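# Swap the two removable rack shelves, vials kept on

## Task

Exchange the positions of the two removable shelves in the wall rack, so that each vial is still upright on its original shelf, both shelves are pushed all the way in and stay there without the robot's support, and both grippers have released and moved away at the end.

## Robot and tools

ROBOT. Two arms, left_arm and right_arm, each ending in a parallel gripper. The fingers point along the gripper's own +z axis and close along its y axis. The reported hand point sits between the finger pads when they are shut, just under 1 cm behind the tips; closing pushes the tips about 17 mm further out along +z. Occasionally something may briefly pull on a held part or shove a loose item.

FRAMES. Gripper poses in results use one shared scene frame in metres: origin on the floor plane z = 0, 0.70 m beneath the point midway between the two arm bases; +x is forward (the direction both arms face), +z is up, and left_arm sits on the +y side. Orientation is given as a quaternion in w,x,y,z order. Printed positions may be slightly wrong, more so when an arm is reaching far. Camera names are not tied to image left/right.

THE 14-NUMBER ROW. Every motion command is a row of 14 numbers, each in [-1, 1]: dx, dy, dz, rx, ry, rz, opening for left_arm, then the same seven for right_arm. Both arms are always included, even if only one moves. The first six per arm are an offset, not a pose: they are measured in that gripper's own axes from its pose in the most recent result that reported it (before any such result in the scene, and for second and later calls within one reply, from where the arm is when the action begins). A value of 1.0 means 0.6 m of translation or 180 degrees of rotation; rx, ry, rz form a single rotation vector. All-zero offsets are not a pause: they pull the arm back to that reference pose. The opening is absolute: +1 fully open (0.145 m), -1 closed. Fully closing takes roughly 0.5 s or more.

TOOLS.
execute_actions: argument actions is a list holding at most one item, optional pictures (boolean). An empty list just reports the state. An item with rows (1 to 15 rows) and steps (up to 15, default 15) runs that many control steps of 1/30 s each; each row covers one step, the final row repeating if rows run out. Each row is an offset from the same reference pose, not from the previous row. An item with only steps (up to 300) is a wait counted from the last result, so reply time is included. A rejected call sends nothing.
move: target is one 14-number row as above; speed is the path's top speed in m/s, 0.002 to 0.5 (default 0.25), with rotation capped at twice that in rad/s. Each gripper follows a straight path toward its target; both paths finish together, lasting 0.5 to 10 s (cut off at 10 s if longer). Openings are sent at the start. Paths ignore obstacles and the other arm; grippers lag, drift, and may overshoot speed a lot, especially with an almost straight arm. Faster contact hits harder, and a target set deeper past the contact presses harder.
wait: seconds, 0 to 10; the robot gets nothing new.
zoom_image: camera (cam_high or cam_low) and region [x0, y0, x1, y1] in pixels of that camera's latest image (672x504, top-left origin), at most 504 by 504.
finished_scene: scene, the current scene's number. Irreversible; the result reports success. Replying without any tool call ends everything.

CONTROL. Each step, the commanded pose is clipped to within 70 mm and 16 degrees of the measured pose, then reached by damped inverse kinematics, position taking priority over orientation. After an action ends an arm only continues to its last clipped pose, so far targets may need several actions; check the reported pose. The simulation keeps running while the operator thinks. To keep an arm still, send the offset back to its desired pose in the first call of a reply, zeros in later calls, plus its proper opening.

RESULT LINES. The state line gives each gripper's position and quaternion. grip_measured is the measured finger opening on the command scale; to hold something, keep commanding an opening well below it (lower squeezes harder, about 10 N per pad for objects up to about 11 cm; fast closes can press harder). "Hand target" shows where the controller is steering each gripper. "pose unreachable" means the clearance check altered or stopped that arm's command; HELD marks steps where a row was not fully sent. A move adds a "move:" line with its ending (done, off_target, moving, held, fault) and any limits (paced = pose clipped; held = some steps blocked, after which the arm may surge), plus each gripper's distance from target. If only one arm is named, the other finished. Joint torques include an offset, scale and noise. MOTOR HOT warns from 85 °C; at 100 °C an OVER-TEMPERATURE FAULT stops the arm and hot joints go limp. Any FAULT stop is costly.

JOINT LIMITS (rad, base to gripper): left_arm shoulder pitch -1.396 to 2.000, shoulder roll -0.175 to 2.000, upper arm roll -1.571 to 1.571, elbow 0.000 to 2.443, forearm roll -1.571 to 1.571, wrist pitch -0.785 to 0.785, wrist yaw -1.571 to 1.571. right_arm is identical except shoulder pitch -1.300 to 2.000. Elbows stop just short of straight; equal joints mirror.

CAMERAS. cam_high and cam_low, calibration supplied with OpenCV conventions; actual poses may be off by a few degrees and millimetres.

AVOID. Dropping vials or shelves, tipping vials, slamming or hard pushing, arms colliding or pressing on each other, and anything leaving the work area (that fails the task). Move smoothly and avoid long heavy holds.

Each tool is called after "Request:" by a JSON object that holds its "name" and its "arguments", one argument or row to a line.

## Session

Request:
{"name": "execute_actions", "arguments": {
  "actions": []
}}

Scene clock: 0.00 s of 9600.00 s.
left_arm: end_effector_position=(+0.2704, +0.1511, +0.4485) grip_measured=+1.00 end_effector_quat_wxyz=(+0.007, +0.710, +0.002, +0.704) | right_arm: end_effector_position=(+0.2700, -0.1559, +0.4504) grip_measured=+1.00 end_effector_quat_wxyz=(-0.003, +0.704, -0.009, +0.710)
Joint positions: left_arm=[-0.437  0.329 -0.283  1.812  0.185 -0.27  -0.342  0.145] | right_arm=[-0.442  0.327 -0.271  1.808  0.186 -0.292 -0.347  0.145]
Joint velocities: left_arm=[-0.033 -0.055 -0.002 -0.002  0.037  0.022 -0.007 -0.   ] | right_arm=[ 0.011  0.011 -0.017 -0.017  0.007  0.051 -0.066  0.   ]
Joint torques (N m, as the arm reports them, + toward a larger angle): no reading
Motor temperatures (°C, as the motors report them): left_arm=[30 30 31 32 31 31 30] | right_arm=[29 29 28 31 31 28 29]
Hand target (left_arm): +0.270, +0.151, +0.448; +0.007, +0.710, +0.002, +0.704
Hand target (right_arm): +0.270, -0.156, +0.450; -0.003, +0.704, -0.009, +0.710

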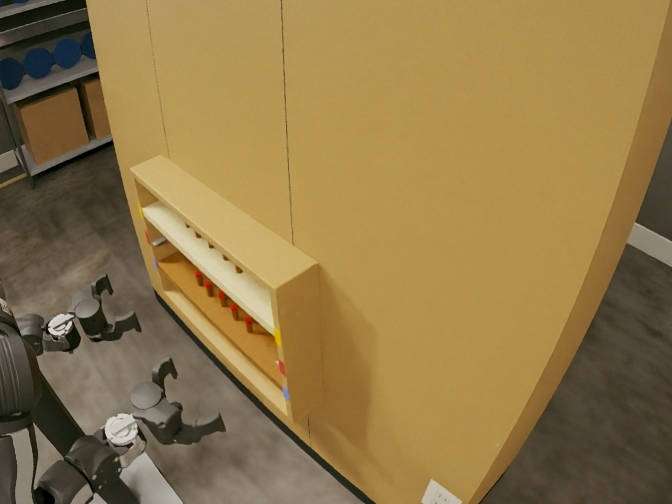

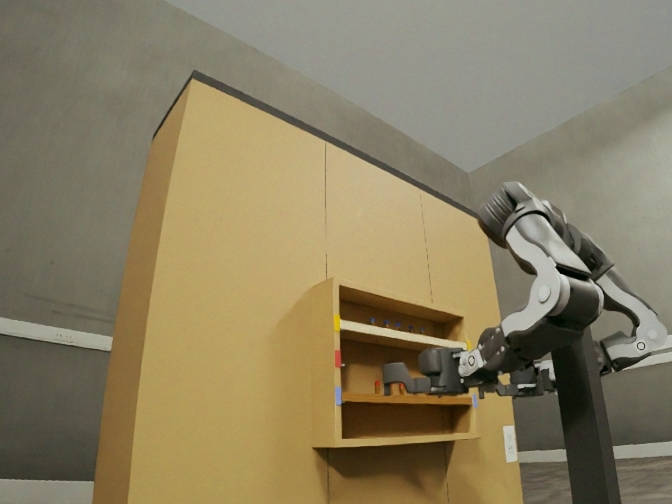

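Request:
{"name": "zoom_image", "arguments": {
  "camera": "cam_high",
  "region": [110, 140, 350, 440]
}}

Request:
{"name": "zoom_image", "arguments": {
  "camera": "cam_low",
  "region": [305, 270, 505, 455]
}}

Request:
{"name": "zoom_image", "arguments": {
  "camera": "cam_low",
  "region": [310, 275, 410, 415]
}}

Region (110, 140, 350, 440) of cam_high's 672x504 image, scaled by 1.680, with more detail than that image has; it fills the left 403 columns of this view, and the rest is white.

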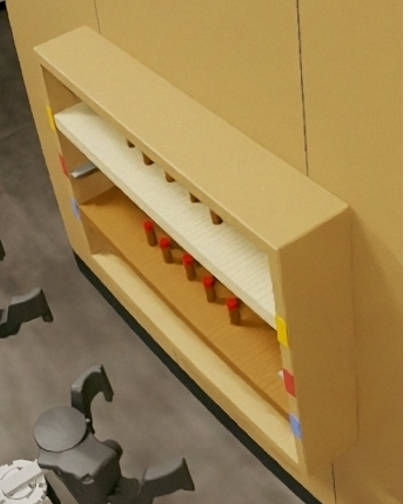

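Region (305, 270, 505, 455) of cam_low's 672x504 image, scaled by 2.520, with more detail than that image has; it fills the top 466 rows of this view, and the rest is white.

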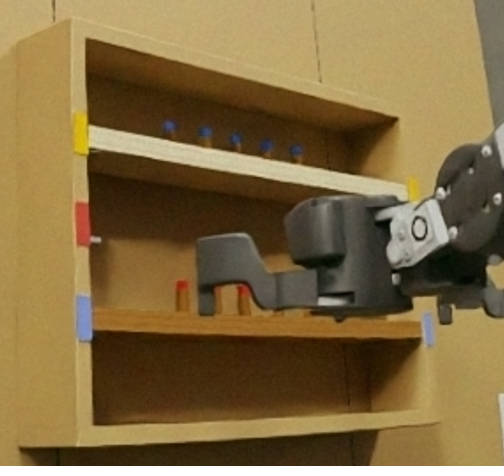

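Region (310, 275, 410, 415) of cam_low's 672x504 image, scaled by 3.600, with more detail than that image has; it fills the left 360 columns of this view, and the rest is white.

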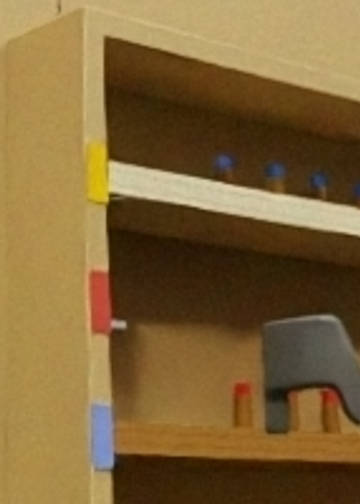

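Request:
{"name": "move", "arguments": {
  "target": [0.2242,-0.0298,0.1327,-0.0872,0.0872,0.4945,-0.4, 0.2227,0.0202,0.1333,0.0872,0.0872,-0.4945,-0.4],
  "speed": 0.3
}}

Request:
{"name": "zoom_image", "arguments": {
  "camera": "cam_low",
  "region": [330, 280, 510, 400]
}}

Scene clock: 67.80 s of 9600.00 s.
left_arm: end_effector_position=(+0.3494, +0.1710, +0.5824) grip_measured=-0.40 end_effector_quat_wxyz=(+0.402, -0.414, +0.575, -0.580) | right_arm: end_effector_position=(+0.3497, -0.1645, +0.5838) grip_measured=-0.40 end_effector_quat_wxyz=(+0.399, +0.408, +0.575, +0.586)
Joint positions: left_arm=[ 0.148  1.056 -0.469  1.991 -0.555  0.25  -0.038  0.046] | right_arm=[ 0.171  1.041 -0.493  1.992 -0.564  0.252 -0.039  0.046]
Joint velocities: left_arm=[ 0.033 -0.033 -0.002 -0.002  0.007 -0.066 -0.022 -0.   ] | right_arm=[-0.011  0.033 -0.012 -0.012 -0.037  0.037 -0.022 -0.   ]
Joint torques (N m, as the arm reports them, + toward a larger angle): left_arm=[ 4.85  3.57  2.99  2.05 -0.13 -0.06 -0.37] | right_arm=[ 3.46  4.    3.14  3.58 -0.01  0.18 -0.3 ]
Motor temperatures (°C, as the motors report them): left_arm=[30 30 31 32 31 31 30] | right_arm=[29 29 28 32 31 28 29]
Hand target (left_arm): +0.349, +0.170, +0.582; +0.401, -0.413, +0.578, -0.579
Hand target (right_arm): +0.349, -0.164, +0.583; +0.398, +0.408, +0.577, +0.585
Off the commanded pose (left_arm): 0.002 m, 1 deg.
Off the commanded pose (right_arm): 0.007 m, 1 deg.
After step 90, 61.77 s passed at rest.
move: off_target (right_arm)

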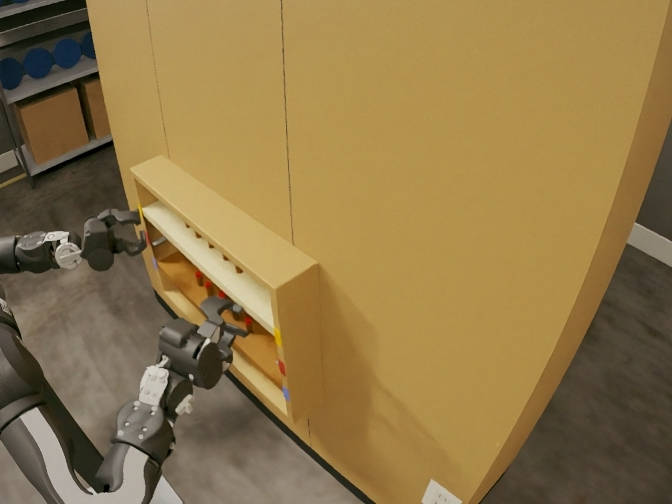

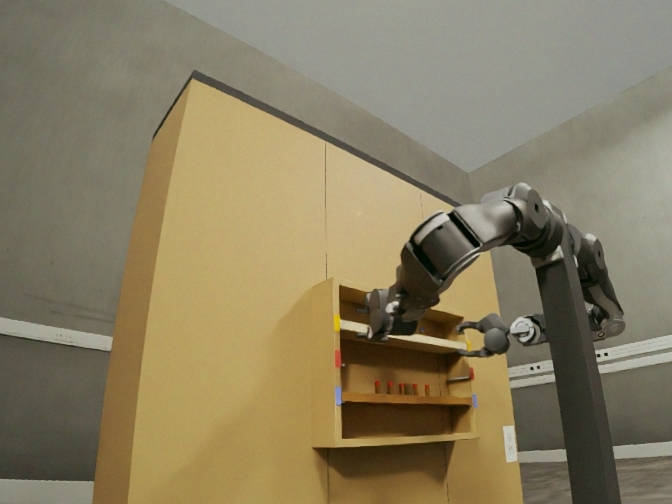

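Region (330, 280, 510, 400) of cam_low's 672x504 image, scaled by 2.800, with more detail than that image has.

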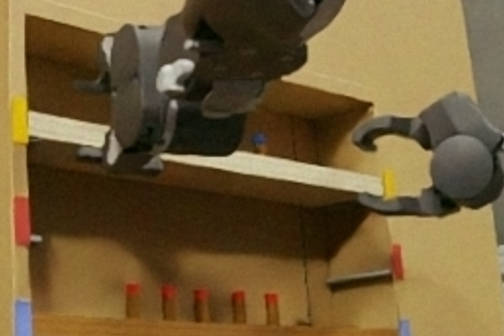

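Request:
{"name": "move", "arguments": {
  "target": [-0.0346,0,0.1126,0.001,0,0.004,-0.4, -0.0455,-0.0032,0.108,0,0,-0.003,-0.4],
  "speed": 0.06
}}

Request:
{"name": "zoom_image", "arguments": {
  "camera": "cam_low",
  "region": [330, 280, 510, 400]
}}

Request:
{"name": "zoom_image", "arguments": {
  "camera": "cam_high",
  "region": [80, 160, 310, 390]
}}

Scene clock: 81.60 s of 9600.00 s.
left_arm: end_effector_position=(+0.4201, +0.1679, +0.5839) grip_measured=-0.40 end_effector_quat_wxyz=(+0.407, -0.410, +0.574, -0.581) | right_arm: end_effector_position=(+0.4199, -0.1686, +0.5834) grip_measured=-0.40 end_effector_quat_wxyz=(+0.403, +0.406, +0.573, +0.587)
Joint positions: left_arm=[ 0.511  0.833 -0.62   1.642 -0.624  0.12   0.058  0.046] | right_arm=[ 0.51   0.839 -0.623  1.63  -0.611  0.096  0.037  0.046]
Joint velocities: left_arm=[-0.011  0.011 -0.012 -0.007  0.037 -0.081 -0.007 -0.   ] | right_arm=[-0.033  0.033 -0.002 -0.037 -0.051  0.081 -0.022  0.   ]
Joint torques (N m, as the arm reports them, + toward a larger angle): left_arm=[ 7.27  2.39  2.94  1.83 -0.06 -0.15 -0.38] | right_arm=[ 5.64  3.1   3.03  2.95  0.08  0.05 -0.3 ]
Motor temperatures (°C, as the motors report them): left_arm=[30 30 31 32 31 31 30] | right_arm=[29 29 28 32 31 28 29]
Hand target (left_arm): +0.420, +0.167, +0.583; +0.406, -0.408, +0.577, -0.580
Hand target (right_arm): +0.420, -0.168, +0.582; +0.401, +0.405, +0.576, +0.586
Off the commanded pose (left_arm): 0.002 m, 0 deg.
Off the commanded pose (right_arm): 0.002 m, 1 deg.
After step 90, 9.37 s passed at rest.
move: done

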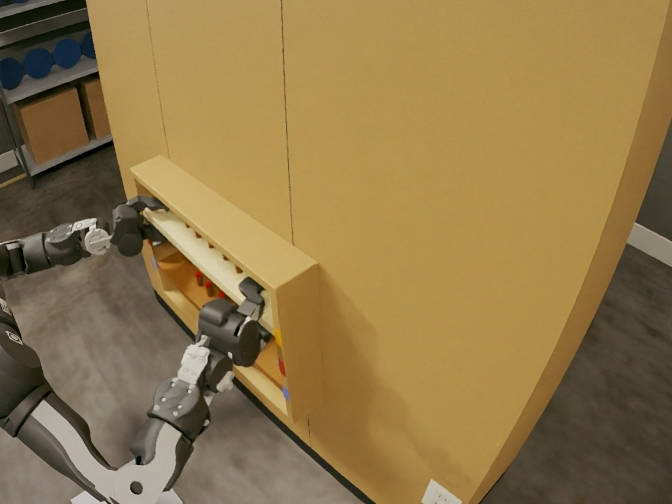

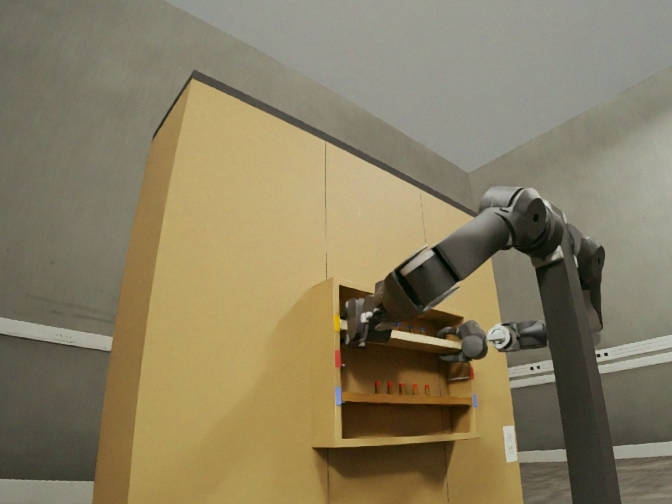

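Region (330, 280, 510, 400) of cam_low's 672x504 image, scaled by 2.800, with more detail than that image has.

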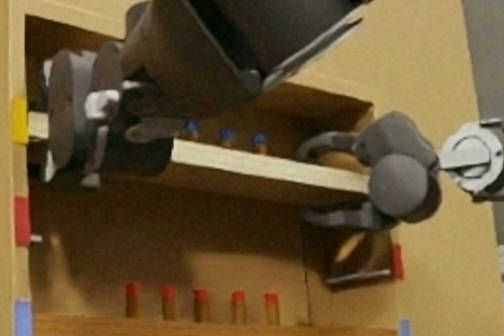

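Region (80, 160, 310, 390) of cam_high's 672x504 image, scaled by 2.191, with more detail than that image has.

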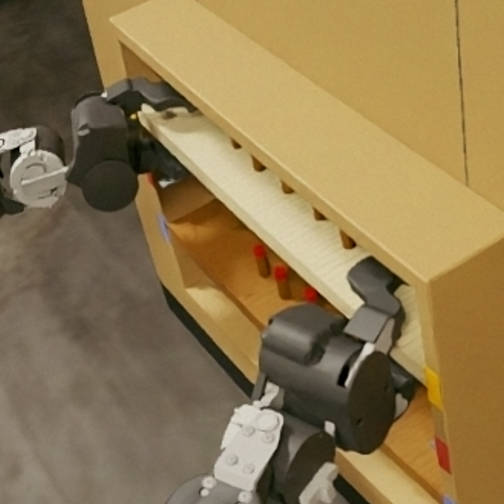

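Request:
{"name": "execute_actions", "arguments": {
  "actions": [
    {"rows": [[0,0,0,0,0,0,-0.48,0,0,0,0,0,0,-0.48],[0,0,0,0,0,0,-0.55,0,0,0,0,0,0,-0.55],[0,0,0,0,0,0,-0.61,0,0,0,0,0,0,-0.61],[0,0,0,0,0,0,-0.65,0,0,0,0,0,0,-0.65],[0,0,0,0,0,0,-0.68,0,0,0,0,0,0,-0.68],[0,0,0,0,0,0,-0.70,0,0,0,0,0,0,-0.70],[0,0,0,0,0,0,-0.72,0,0,0,0,0,0,-0.72],[0,0,0,0,0,0,-0.74,0,0,0,0,0,0,-0.74],[0,0,0,0,0,0,-0.76,0,0,0,0,0,0,-0.76],[0,0,0,0,0,0,-0.78,0,0,0,0,0,0,-0.78],[0,0,0,0,0,0,-0.81,0,0,0,0,0,0,-0.81],[0,0,0,0,0,0,-0.85,0,0,0,0,0,0,-0.85],[0,0,0,0,0,0,-0.90,0,0,0,0,0,0,-0.90],[0,0,0,0,0,0,-0.95,0,0,0,0,0,0,-0.95],[0,0,0,0,0,0,-1,0,0,0,0,0,0,-1]], "steps": 15}
  ],
  "pictures": false
}}

Scene clock: 95.13 s of 9600.00 s.
left_arm: end_effector_position=(+0.4198, +0.1679, +0.5817) grip_measured=-0.76 end_effector_quat_wxyz=(+0.405, -0.412, +0.576, -0.579) | right_arm: end_effector_position=(+0.4199, -0.1685, +0.5831) grip_measured=-0.76 end_effector_quat_wxyz=(+0.402, +0.406, +0.573, +0.587)
Joint positions: left_arm=[ 0.508  0.833 -0.62   1.642 -0.622  0.12   0.063  0.018] | right_arm=[ 0.51   0.839 -0.623  1.63  -0.61   0.095  0.038  0.018]
Joint velocities: left_arm=[ 0.033 -0.033  0.002 -0.017  0.022  0.022 -0.022  0.   ] | right_arm=[-0.077 -0.011 -0.012 -0.017 -0.007  0.007  0.051  0.   ]
Joint torques (N m, as the arm reports them, + toward a larger angle): left_arm=[ 7.11  2.18  3.82  2.   -0.09 -0.06 -0.67] | right_arm=[ 5.19  3.12  3.78  3.12  0.09  0.16 -0.45]
Motor temperatures (°C, as the motors report them): left_arm=[30 30 31 32 31 31 30] | right_arm=[29 29 28 32 31 28 29]
Hand target (left_arm): +0.420, +0.168, +0.584; +0.407, -0.410, +0.574, -0.581
Hand target (right_arm): +0.420, -0.169, +0.583; +0.403, +0.406, +0.573, +0.587
Off the commanded pose (left_arm): 0.002 m, 1 deg.
Off the commanded pose (right_arm): 0.000 m, 0 deg.
Steps of this call (steps 1 to 90: nothing new was sent; then 10.03 s passed at rest; steps 91 to 105: all 15 steps of this action). Readings (end_effector_position):
91: left_arm (+0.4201, +0.1679, +0.5839) | right_arm (+0.4199, -0.1685, +0.5834)
92: left_arm (+0.4201, +0.1679, +0.5839) | right_arm (+0.4199, -0.1685, +0.5834)
94: left_arm (+0.4201, +0.1679, +0.5839) | right_arm (+0.4199, -0.1685, +0.5834)
98: left_arm (+0.4198, +0.1679, +0.5823) | right_arm (+0.4199, -0.1685, +0.5834)
105: the state above

Request:
{"name": "move", "arguments": {
  "target": [0.0476,-0.0225,-0.1335,0.012,0,0,-1, 0.0494,0.0243,-0.1325,-0.012,0,0,-1],
  "speed": 0.04
}}

Request:
{"name": "move", "arguments": {
  "target": [0,0.1035,0.001,0.010,0,0,-1, 0,-0.105,-0.001,-0.010,0,0,-1],
  "speed": 0.04
}}

Request:
{"name": "zoom_image", "arguments": {
  "camera": "cam_high",
  "region": [222, 318, 302, 398]
}}

Request:
{"name": "zoom_image", "arguments": {
  "camera": "cam_low",
  "region": [328, 310, 408, 390]
}}

Scene clock: 113.80 s of 9600.00 s.
left_arm: end_effector_position=(+0.3345, +0.1689, +0.5865) grip_measured=-0.76 end_effector_quat_wxyz=(+0.405, -0.414, +0.573, -0.580) | right_arm: end_effector_position=(+0.3350, -0.1683, +0.5889) grip_measured=-0.76 end_effector_quat_wxyz=(+0.404, +0.407, +0.571, +0.587)
Joint positions: left_arm=[ 0.054  1.089 -0.413  2.072 -0.557  0.294 -0.053  0.018] | right_arm=[ 0.057  1.092 -0.412  2.063 -0.551  0.271 -0.072  0.018]
Joint velocities: left_arm=[ 0.055  0.011  0.002 -0.007 -0.022 -0.066  0.037  0.   ] | right_arm=[-0.077 -0.011  0.007  0.002  0.007 -0.007 -0.022  0.   ]
Joint torques (N m, as the arm reports them, + toward a larger angle): left_arm=[ 4.44  3.12  5.14  3.02 -0.18 -0.09 -1.09] | right_arm=[ 3.09  3.56  5.65  4.21 -0.01  0.13 -0.91]
Motor temperatures (°C, as the motors report them): left_arm=[31 30 32 32 31 31 30] | right_arm=[29 29 29 31 31 28 29]
Hand target (left_arm): +0.335, +0.169, +0.594; +0.412, -0.405, +0.565, -0.588
Hand target (right_arm): +0.335, -0.168, +0.597; +0.411, +0.399, +0.562, +0.597
Off the commanded pose (left_arm): 0.009 m, 2 deg.
Off the commanded pose (right_arm): 0.008 m, 2 deg.
After step 90, 13.27 s passed at rest.
move: off_target (left_arm, right_arm)

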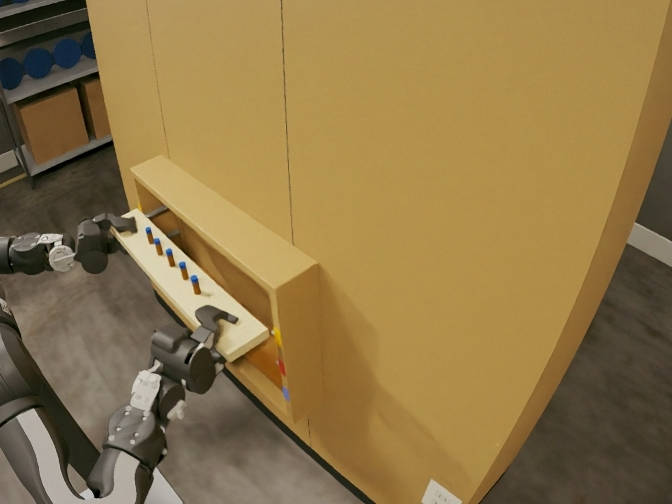

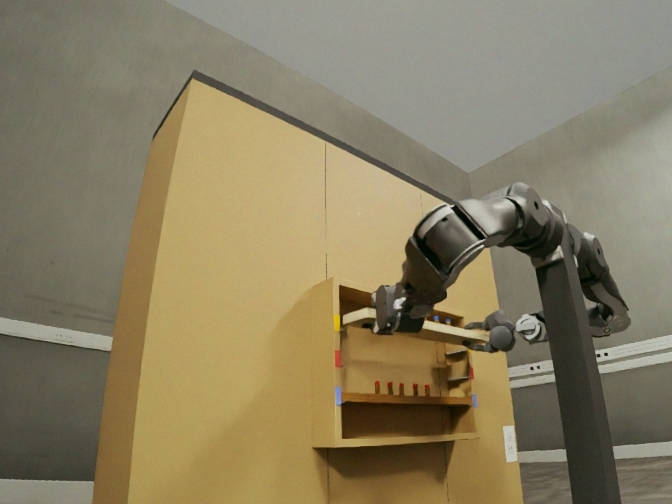

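Scene clock: 115.60 s of 9600.00 s.
left_arm: end_effector_position=(+0.3354, +0.1689, +0.5186) grip_measured=-0.76 end_effector_quat_wxyz=(+0.408, -0.414, +0.571, -0.580) | right_arm: end_effector_position=(+0.3353, -0.1697, +0.5198) grip_measured=-0.76 end_effector_quat_wxyz=(+0.406, +0.409, +0.569, +0.587)
Joint positions: left_arm=[-0.054  0.859 -0.422  1.843 -0.786  0.151 -0.181  0.018] | right_arm=[-0.054  0.864 -0.42   1.832 -0.777  0.13  -0.204  0.018]
Joint velocities: left_arm=[-0.011 -0.077  0.002 -0.002 -0.007 -0.022  0.007 -0.   ] | right_arm=[-0.011 -0.011  0.007 -0.017  0.007 -0.051  0.022  0.   ]
Joint torques (N m, as the arm reports them, + toward a larger angle): left_arm=[ 4.52  2.13  4.26  2.97 -0.01 -0.18 -1.15] | right_arm=[ 3.03  3.    4.46  4.22  0.07 -0.02 -0.91]
Motor temperatures (°C, as the motors report them): left_arm=[31 30 32 32 31 31 30] | right_arm=[29 29 29 31 31 28 29]
Hand target (left_arm): +0.336, +0.169, +0.525; +0.414, -0.407, +0.563, -0.589
Hand target (right_arm): +0.336, -0.170, +0.526; +0.412, +0.402, +0.561, +0.596
Off the commanded pose (left_arm): 0.006 m, 2 deg.
Off the commanded pose (right_arm): 0.007 m, 2 deg.
move: off_target (left_arm, right_arm)

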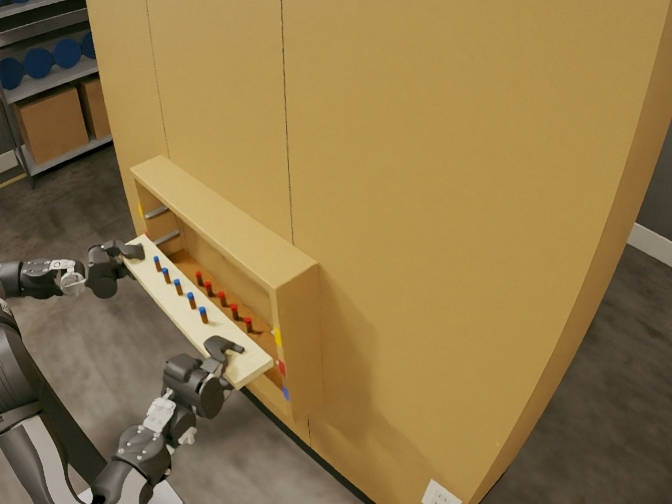

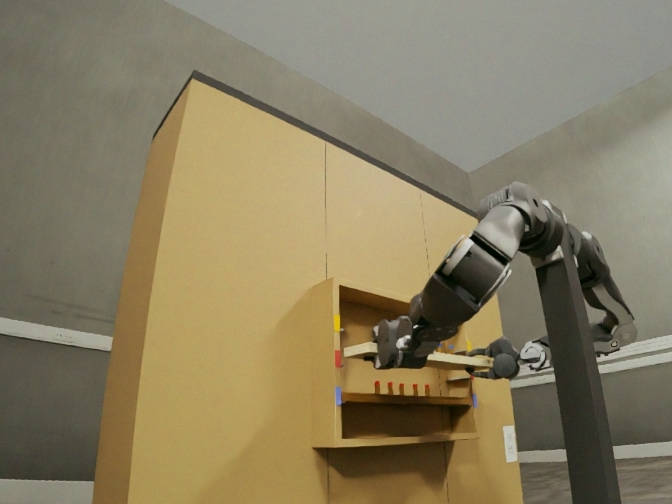

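Region (222, 318, 302, 398) of cam_high's 672x504 image, scaled by 6.300, with more detail than that image has.

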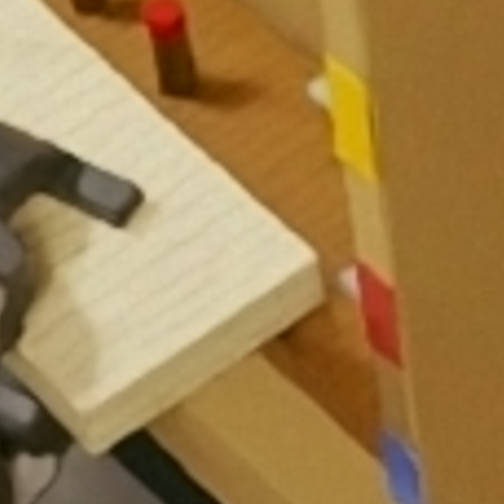

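Region (328, 310, 408, 390) of cam_low's 672x504 image, scaled by 6.300, with more detail than that image has.

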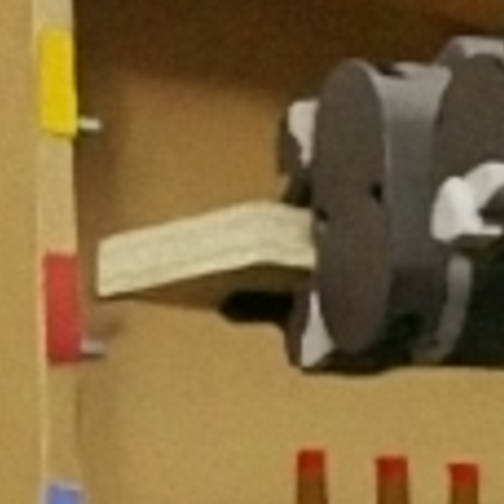

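Request:
{"name": "move", "arguments": {
  "target": [-0.011,-0.0092,0.0402,0.006,0.003,0,-1, -0.0135,0.0087,0.0399,-0.006,0.003,0,-1],
  "speed": 0.015
}}

Request:
{"name": "zoom_image", "arguments": {
  "camera": "cam_high",
  "region": [80, 190, 310, 420]
}}

Scene clock: 130.57 s of 9600.00 s.
left_arm: end_effector_position=(+0.3594, +0.1682, +0.5204) grip_measured=-0.76 end_effector_quat_wxyz=(+0.408, -0.411, +0.571, -0.582) | right_arm: end_effector_position=(+0.3595, -0.1703, +0.5216) grip_measured=-0.76 end_effector_quat_wxyz=(+0.406, +0.406, +0.569, +0.589)
Joint positions: left_arm=[ 0.058  0.784 -0.422  1.746 -0.813  0.087 -0.12   0.018] | right_arm=[ 0.058  0.794 -0.42   1.733 -0.8    0.061 -0.146  0.018]
Joint velocities: left_arm=[ 0.011 -0.033  0.017  0.012 -0.066  0.11  -0.022  0.   ] | right_arm=[-0.011  0.011  0.007  0.002  0.022 -0.007 -0.051 -0.   ]
Joint torques (N m, as the arm reports them, + toward a larger angle): left_arm=[ 6.03  2.11  3.23  2.89  0.03 -0.22 -0.77] | right_arm=[ 4.5   2.96  3.56  4.04  0.13 -0.03 -0.63]
Motor temperatures (°C, as the motors report them): left_arm=[30 30 32 32 31 31 31] | right_arm=[29 29 29 32 31 28 30]
Hand target (left_arm): +0.360, +0.167, +0.525; +0.409, -0.407, +0.567, -0.588
Hand target (right_arm): +0.360, -0.169, +0.526; +0.407, +0.402, +0.565, +0.595
Off the commanded pose (left_arm): 0.004 m, 1 deg.
Off the commanded pose (right_arm): 0.004 m, 1 deg.
After step 90, 10.03 s passed at rest.
move: off_target (left_arm, right_arm)

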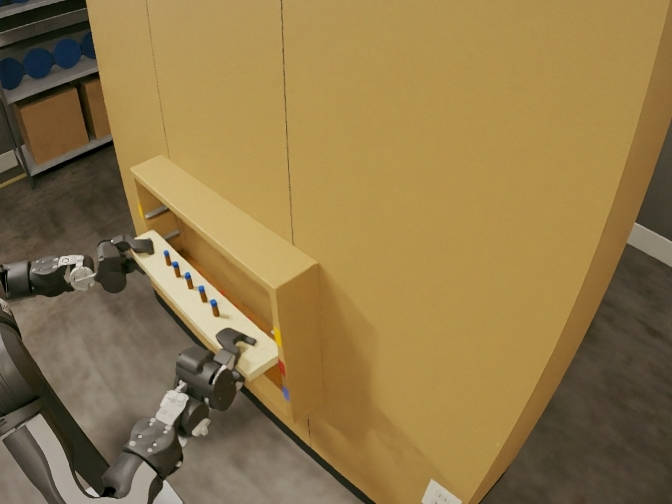

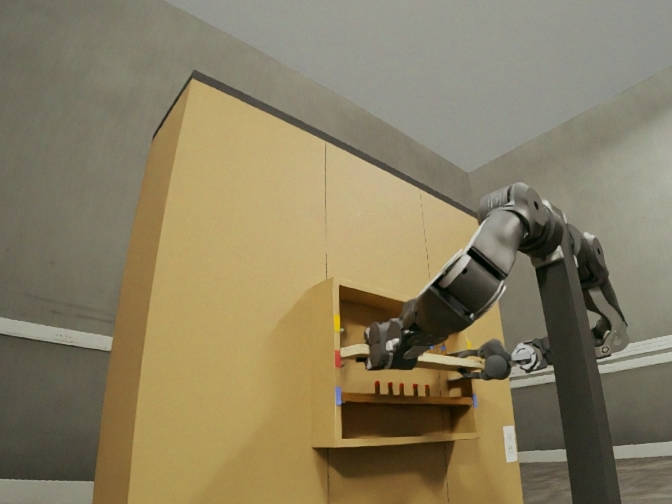

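Region (80, 190, 310, 420) of cam_high's 672x504 image, scaled by 2.191, with more detail than that image has.

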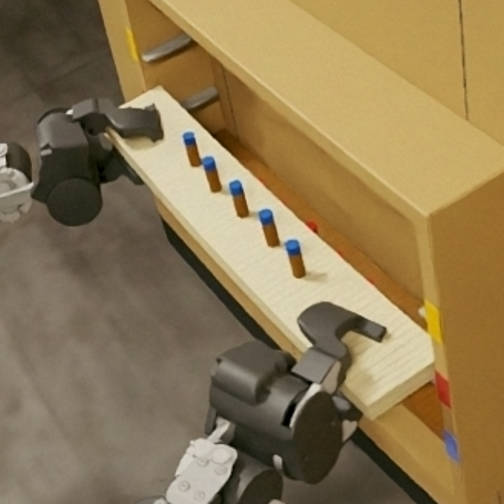

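Request:
{"name": "move", "arguments": {
  "target": [-0.0328,0.0222,0.0954,0,0.002,0,-1, -0.0337,-0.0233,0.0947,0,0.002,0,-1],
  "speed": 0.03
}}

Request:
{"name": "move", "arguments": {
  "target": [0,0,0,0,0,0,-0.4, 0,0,0,0,0,0,-0.4],
  "speed": 0.05
}}

Request:
{"name": "move", "arguments": {
  "target": [0.0365,-0.003,-0.102,0,0,0,-0.4, 0.0375,0.005,-0.1015,0,0,0,-0.4],
  "speed": 0.1
}}

Request:
{"name": "move", "arguments": {
  "target": [0,0.12,0,0,0,0,-0.4, 0,-0.122,0,0,0,0,-0.4],
  "speed": 0.12
}}

Scene clock: 147.90 s of 9600.00 s.
left_arm: end_effector_position=(+0.4200, +0.1678, +0.5073) grip_measured=-0.76 end_effector_quat_wxyz=(+0.406, -0.411, +0.573, -0.581) | right_arm: end_effector_position=(+0.4197, -0.1706, +0.5080) grip_measured=-0.76 end_effector_quat_wxyz=(+0.404, +0.407, +0.570, +0.589)
Joint positions: left_arm=[ 0.316  0.584 -0.436  1.395 -0.911 -0.084 -0.085  0.018] | right_arm=[ 0.315  0.59  -0.43   1.38  -0.903 -0.115 -0.108  0.018]
Joint velocities: left_arm=[ 0.033  0.011  0.002 -0.012  0.037 -0.022  0.022 -0.   ] | right_arm=[-0.099 -0.011 -0.002 -0.007  0.022  0.095  0.007 -0.   ]
Joint torques (N m, as the arm reports them, + toward a larger angle): left_arm=[ 7.01  1.81  2.52  2.4   0.09 -0.18 -0.68] | right_arm=[ 5.4   2.67  2.68  3.54  0.19 -0.01 -0.58]
Motor temperatures (°C, as the motors report them): left_arm=[30 30 32 32 31 31 31] | right_arm=[29 29 29 32 31 28 30]
Hand target (left_arm): +0.420, +0.167, +0.508; +0.407, -0.409, +0.572, -0.584
Hand target (right_arm): +0.420, -0.170, +0.509; +0.404, +0.404, +0.569, +0.591
Off the commanded pose (left_arm): 0.000 m, 0 deg.
Off the commanded pose (right_arm): 0.001 m, 0 deg.
After step 90, 12.03 s passed at rest.
move: done

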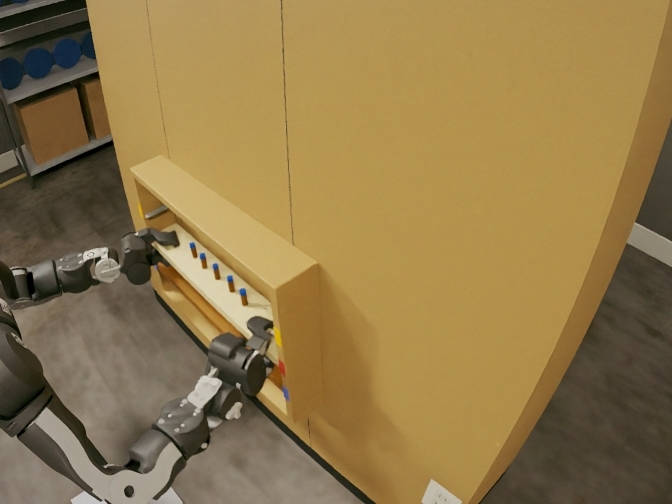

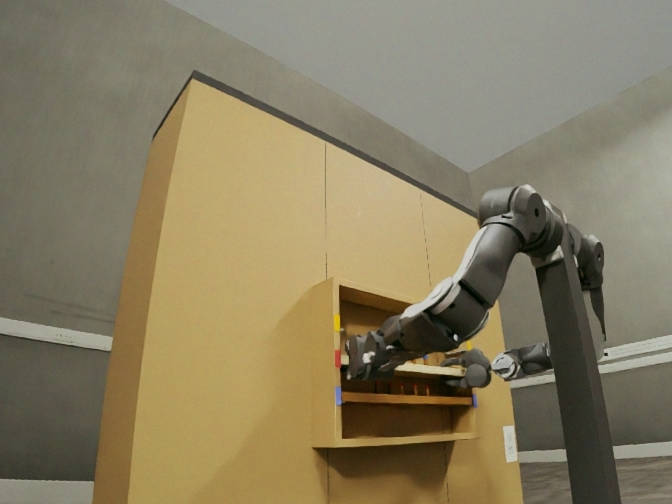

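Scene clock: 148.40 s of 9600.00 s.
left_arm: end_effector_position=(+0.4200, +0.1678, +0.5073) grip_measured=-0.40 end_effector_quat_wxyz=(+0.406, -0.411, +0.573, -0.581) | right_arm: end_effector_position=(+0.4197, -0.1706, +0.5080) grip_measured=-0.40 end_effector_quat_wxyz=(+0.404, +0.407, +0.570, +0.589)
Joint positions: left_arm=[ 0.316  0.584 -0.436  1.395 -0.911 -0.084 -0.085  0.045] | right_arm=[ 0.315  0.59  -0.43   1.38  -0.903 -0.115 -0.108  0.045]
Joint velocities: left_arm=[-0.099 -0.011 -0.007 -0.007 -0.022 -0.007 -0.007  0.   ] | right_arm=[ 0.055  0.011 -0.007 -0.017 -0.037 -0.081 -0.037 -0.   ]
Joint torques (N m, as the arm reports them, + toward a larger angle): left_arm=[ 6.35  1.98  2.64  2.89  0.12 -0.06 -0.52] | right_arm=[ 4.87  2.84  2.82  4.11  0.22  0.14 -0.43]
Motor temperatures (°C, as the motors report them): left_arm=[30 30 32 32 31 31 31] | right_arm=[29 29 29 32 31 28 29]
Hand target (left_arm): +0.420, +0.168, +0.507; +0.406, -0.411, +0.573, -0.581
Hand target (right_arm): +0.420, -0.171, +0.508; +0.404, +0.407, +0.570, +0.589
Off the commanded pose (left_arm): 0.000 m, 0 deg.
Off the commanded pose (right_arm): 0.000 m, 0 deg.
move: done

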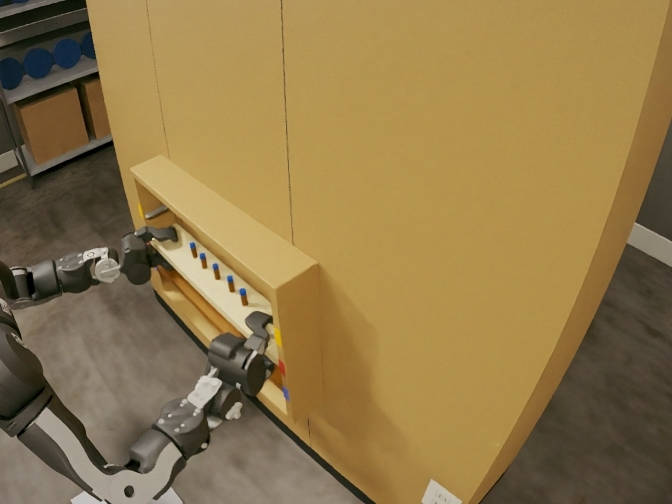

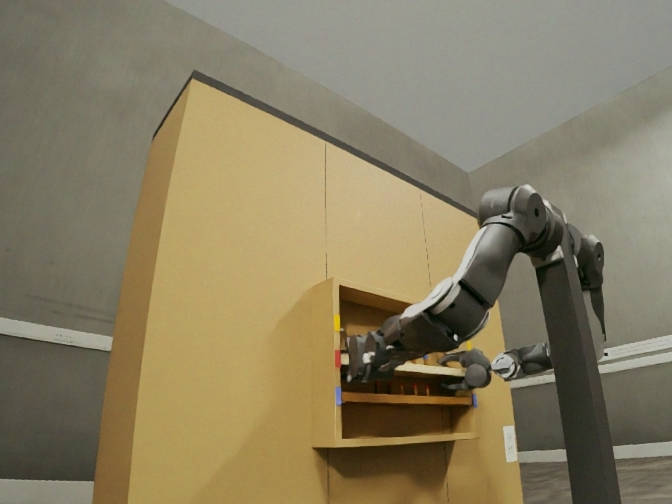

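Scene clock: 149.37 s of 9600.00 s.
left_arm: end_effector_position=(+0.3539, +0.1675, +0.5044) grip_measured=-0.40 end_effector_quat_wxyz=(+0.401, -0.415, +0.577, -0.578) | right_arm: end_effector_position=(+0.3541, -0.1699, +0.5063) grip_measured=-0.40 end_effector_quat_wxyz=(+0.400, +0.409, +0.575, +0.585)
Joint positions: left_arm=[-0.014  0.694 -0.33   1.717 -0.906  0.007 -0.097  0.045] | right_arm=[-0.013  0.703 -0.324  1.706 -0.893 -0.018 -0.118  0.045]
Joint velocities: left_arm=[ 0.033  0.011 -0.007  0.002 -0.007 -0.022  0.051 -0.   ] | right_arm=[-0.077  0.011 -0.012  0.002  0.007 -0.037 -0.051  0.   ]
Joint torques (N m, as the arm reports them, + toward a larger angle): left_arm=[ 4.87  2.36  3.49  3.64  0.03  0.01 -0.71] | right_arm=[ 3.41  3.18  3.7   4.87  0.12  0.22 -0.59]
Motor temperatures (°C, as the motors report them): left_arm=[30 30 32 32 31 31 31] | right_arm=[29 29 29 32 31 28 29]
Hand target (left_arm): +0.355, +0.168, +0.508; +0.406, -0.412, +0.573, -0.581
Hand target (right_arm): +0.355, -0.171, +0.510; +0.404, +0.407, +0.571, +0.588
Off the commanded pose (left_arm): 0.005 m, 1 deg.
Off the commanded pose (right_arm): 0.004 m, 1 deg.
move: off_target (left_arm, right_arm)

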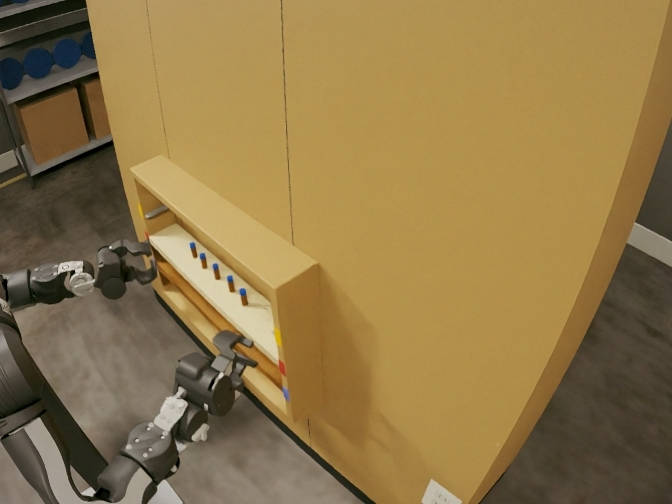

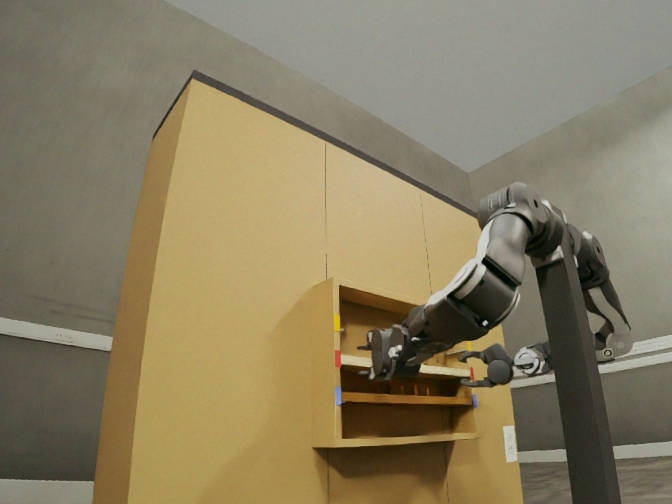

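Scene clock: 150.30 s of 9600.00 s.
left_arm: end_effector_position=(+0.3537, +0.1684, +0.4304) grip_measured=-0.40 end_effector_quat_wxyz=(+0.402, -0.418, +0.578, -0.574) | right_arm: end_effector_position=(+0.3542, -0.1709, +0.4307) grip_measured=-0.40 end_effector_quat_wxyz=(+0.400, +0.415, +0.575, +0.581)
Joint positions: left_arm=[ 0.022  0.562 -0.421  1.369 -1.028 -0.081 -0.355  0.045] | right_arm=[ 0.027  0.564 -0.417  1.348 -1.021 -0.11  -0.378  0.045]
Joint velocities: left_arm=[-0.033 -0.011  0.002 -0.002  0.007 -0.051 -0.051 -0.   ] | right_arm=[-0.077  0.099 -0.007 -0.017  0.007  0.022  0.007  0.   ]
Joint torques (N m, as the arm reports them, + toward a larger angle): left_arm=[ 4.96  2.1   2.22  3.21  0.06 -0.15 -0.71] | right_arm=[ 3.5   2.91  2.35  4.33  0.18  0.04 -0.61]
Motor temperatures (°C, as the motors report them): left_arm=[30 30 32 32 31 31 31] | right_arm=[29 29 29 32 31 28 29]
Hand target (left_arm): +0.354, +0.168, +0.433; +0.404, -0.414, +0.576, -0.577
Hand target (right_arm): +0.355, -0.170, +0.433; +0.401, +0.412, +0.573, +0.585
Off the commanded pose (left_arm): 0.003 m, 1 deg.
Off the commanded pose (right_arm): 0.004 m, 1 deg.
move: off_target (right_arm)

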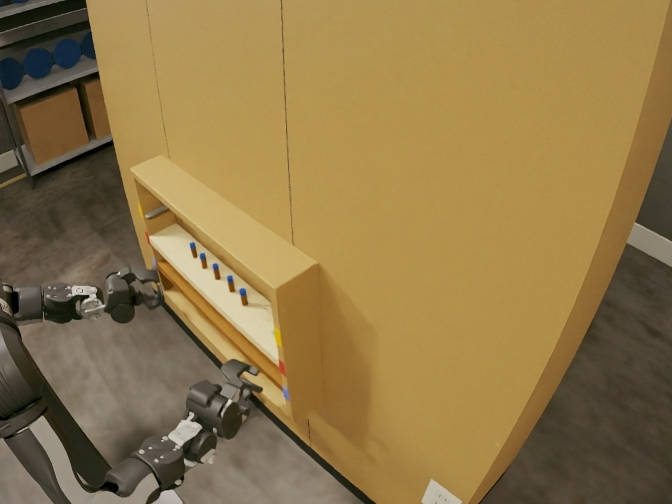

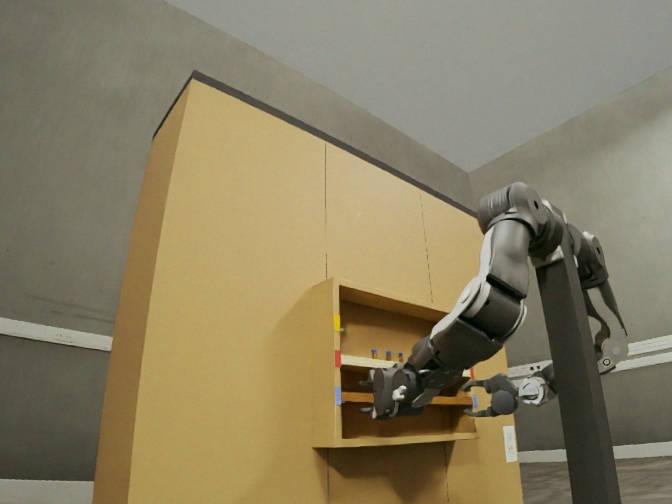

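Request:
{"name": "move", "arguments": {
  "target": [-0.0352,-0.005,0.1038,0.0077,0.0023,0.0023,-0.4, -0.0336,0.0039,0.1036,-0.0073,0.0033,-0.0026,-0.4],
  "speed": 0.07
}}

Request:
{"name": "execute_actions", "arguments": {
  "actions": [
    {"rows": [[0,0,0,0,0,0,-0.48,0,0,0,0,0,0,-0.48],[0,0,0,0,0,0,-0.55,0,0,0,0,0,0,-0.55],[0,0,0,0,0,0,-0.61,0,0,0,0,0,0,-0.61],[0,0,0,0,0,0,-0.65,0,0,0,0,0,0,-0.65],[0,0,0,0,0,0,-0.68,0,0,0,0,0,0,-0.68],[0,0,0,0,0,0,-0.70,0,0,0,0,0,0,-0.70],[0,0,0,0,0,0,-0.72,0,0,0,0,0,0,-0.72],[0,0,0,0,0,0,-0.74,0,0,0,0,0,0,-0.74],[0,0,0,0,0,0,-0.76,0,0,0,0,0,0,-0.76],[0,0,0,0,0,0,-0.78,0,0,0,0,0,0,-0.78],[0,0,0,0,0,0,-0.81,0,0,0,0,0,0,-0.81],[0,0,0,0,0,0,-0.85,0,0,0,0,0,0,-0.85],[0,0,0,0,0,0,-0.90,0,0,0,0,0,0,-0.90],[0,0,0,0,0,0,-0.95,0,0,0,0,0,0,-0.95],[0,0,0,0,0,0,-1,0,0,0,0,0,0,-1]], "steps": 15}
  ],
  "pictures": false
}}

Scene clock: 182.43 s of 9600.00 s.
left_arm: end_effector_position=(+0.4200, +0.1678, +0.4322) grip_measured=-0.40 end_effector_quat_wxyz=(+0.408, -0.410, +0.575, -0.579) | right_arm: end_effector_position=(+0.4198, -0.1689, +0.4323) grip_measured=-0.40 end_effector_quat_wxyz=(+0.403, +0.407, +0.572, +0.588)
Joint positions: left_arm=[ 0.338  0.442 -0.48   1.007 -1.061 -0.19  -0.383  0.045] | right_arm=[ 0.344  0.441 -0.477  0.985 -1.058 -0.222 -0.406  0.045]
Joint velocities: left_arm=[-0.011 -0.033 -0.007  0.002  0.007  0.022  0.022  0.   ] | right_arm=[-0.011  0.033 -0.002  0.012  0.037  0.066 -0.022 -0.   ]
Joint torques (N m, as the arm reports them, + toward a larger angle): left_arm=[ 6.52  1.39  1.69  2.39  0.1  -0.13 -0.71] | right_arm=[ 4.96  2.27  1.73  3.64  0.23  0.06 -0.6 ]
Motor temperatures (°C, as the motors report them): left_arm=[30 30 31 32 31 31 31] | right_arm=[29 29 29 32 31 28 29]
Hand target (left_arm): +0.420, +0.167, +0.432; +0.408, -0.408, +0.574, -0.581
Hand target (right_arm): +0.419, -0.168, +0.432; +0.403, +0.405, +0.571, +0.590
Off the commanded pose (left_arm): 0.001 m, 0 deg.
Off the commanded pose (right_arm): 0.000 m, 0 deg.
After step 90, 27.90 s passed at rest.
move: done

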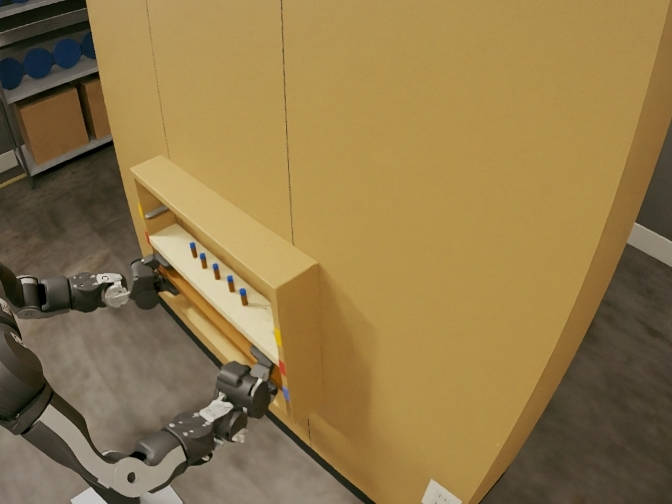

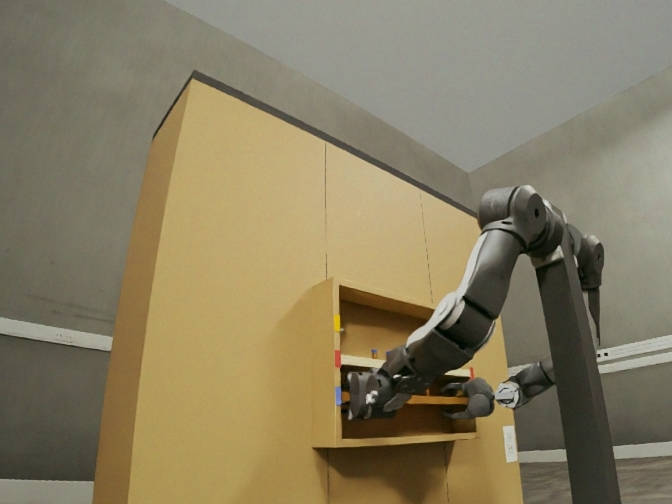

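Scene clock: 182.93 s of 9600.00 s.
left_arm: end_effector_position=(+0.4200, +0.1679, +0.4324) grip_measured=-0.76 end_effector_quat_wxyz=(+0.408, -0.410, +0.574, -0.579) | right_arm: end_effector_position=(+0.4198, -0.1690, +0.4324) grip_measured=-0.76 end_effector_quat_wxyz=(+0.403, +0.407, +0.571, +0.588)
Joint positions: left_arm=[ 0.338  0.442 -0.48   1.007 -1.059 -0.19  -0.383  0.018] | right_arm=[ 0.344  0.441 -0.477  0.985 -1.056 -0.222 -0.406  0.018]
Joint velocities: left_arm=[ 0.011  0.011  0.007 -0.007  0.022 -0.007 -0.007 -0.   ] | right_arm=[-0.077  0.033 -0.002  0.002  0.007 -0.066 -0.007 -0.   ]
Joint torques (N m, as the arm reports them, + toward a larger angle): left_arm=[ 6.48  1.62  1.91  2.86  0.16 -0.06 -0.5 ] | right_arm=[ 5.07  2.51  1.91  4.07  0.24  0.14 -0.43]
Motor temperatures (°C, as the motors report them): left_arm=[30 30 31 32 31 31 31] | right_arm=[29 29 29 32 31 28 29]
Hand target (left_arm): +0.420, +0.168, +0.432; +0.408, -0.410, +0.575, -0.579
Hand target (right_arm): +0.420, -0.169, +0.432; +0.403, +0.407, +0.572, +0.588
Off the commanded pose (left_arm): 0.000 m, 0 deg.
Off the commanded pose (right_arm): 0.000 m, 0 deg.
Steps of this call (steps 1 to 15: all 15 steps of this action). Readings (end_effector_position):
1: left_arm (+0.4200, +0.1678, +0.4322) | right_arm (+0.4198, -0.1689, +0.4323)
2: left_arm (+0.4200, +0.1678, +0.4322) | right_arm (+0.4198, -0.1689, +0.4323)
4: left_arm (+0.4200, +0.1678, +0.4322) | right_arm (+0.4198, -0.1689, +0.4323)
8: left_arm (+0.4200, +0.1678, +0.4322) | right_arm (+0.4198, -0.1689, +0.4323)
15: the state above

Request:
{"name": "move", "arguments": {
  "target": [0.0474,-0.0219,-0.1352,0.011,0,0,-1, 0.0497,0.023,-0.1342,-0.011,0,0,-1],
  "speed": 0.04
}}

Scene clock: 199.83 s of 9600.00 s.
left_arm: end_effector_position=(+0.3320, +0.1689, +0.4365) grip_measured=-0.76 end_effector_quat_wxyz=(+0.408, -0.411, +0.574, -0.580) | right_arm: end_effector_position=(+0.3325, -0.1695, +0.4370) grip_measured=-0.76 end_effector_quat_wxyz=(+0.403, +0.407, +0.572, +0.587)
Joint positions: left_arm=[-0.082  0.598 -0.396  1.468 -1.03  -0.052 -0.389  0.018] | right_arm=[-0.075  0.602 -0.398  1.453 -1.022 -0.077 -0.407  0.018]
Joint velocities: left_arm=[ 0.055 -0.011  0.012 -0.002 -0.051 -0.007  0.051 -0.   ] | right_arm=[-0.011 -0.077 -0.002  0.002 -0.022 -0.007 -0.051 -0.   ]
Joint torques (N m, as the arm reports them, + toward a larger angle): left_arm=[ 4.51  2.26  3.59  4.75  0.1  -0.09 -1.11] | right_arm=[ 3.06  3.    3.89  5.94  0.18  0.12 -0.93]
Motor temperatures (°C, as the motors report them): left_arm=[30 30 31 32 31 31 30] | right_arm=[29 29 29 32 31 28 29]
Hand target (left_arm): +0.334, +0.169, +0.445; +0.415, -0.404, +0.564, -0.589
Hand target (right_arm): +0.334, -0.170, +0.445; +0.411, +0.400, +0.562, +0.596
Off the commanded pose (left_arm): 0.009 m, 2 deg.
Off the commanded pose (right_arm): 0.009 m, 2 deg.
After step 90, 11.50 s passed at rest.
move: off_target (left_arm, right_arm)

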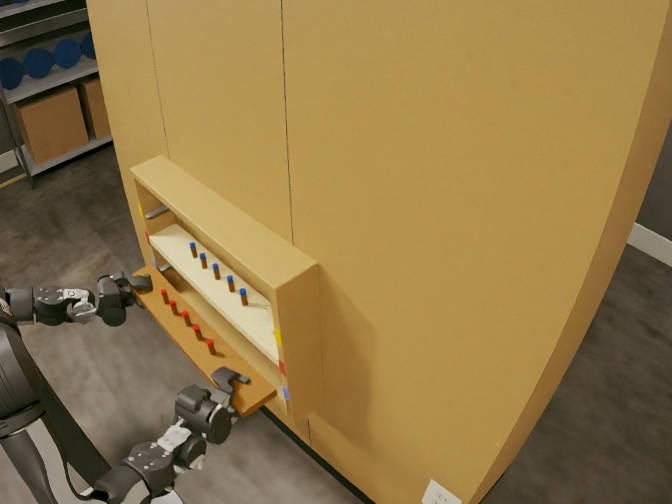

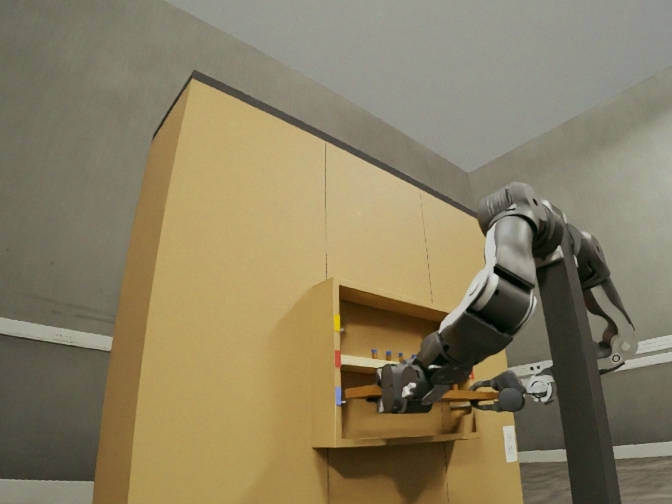

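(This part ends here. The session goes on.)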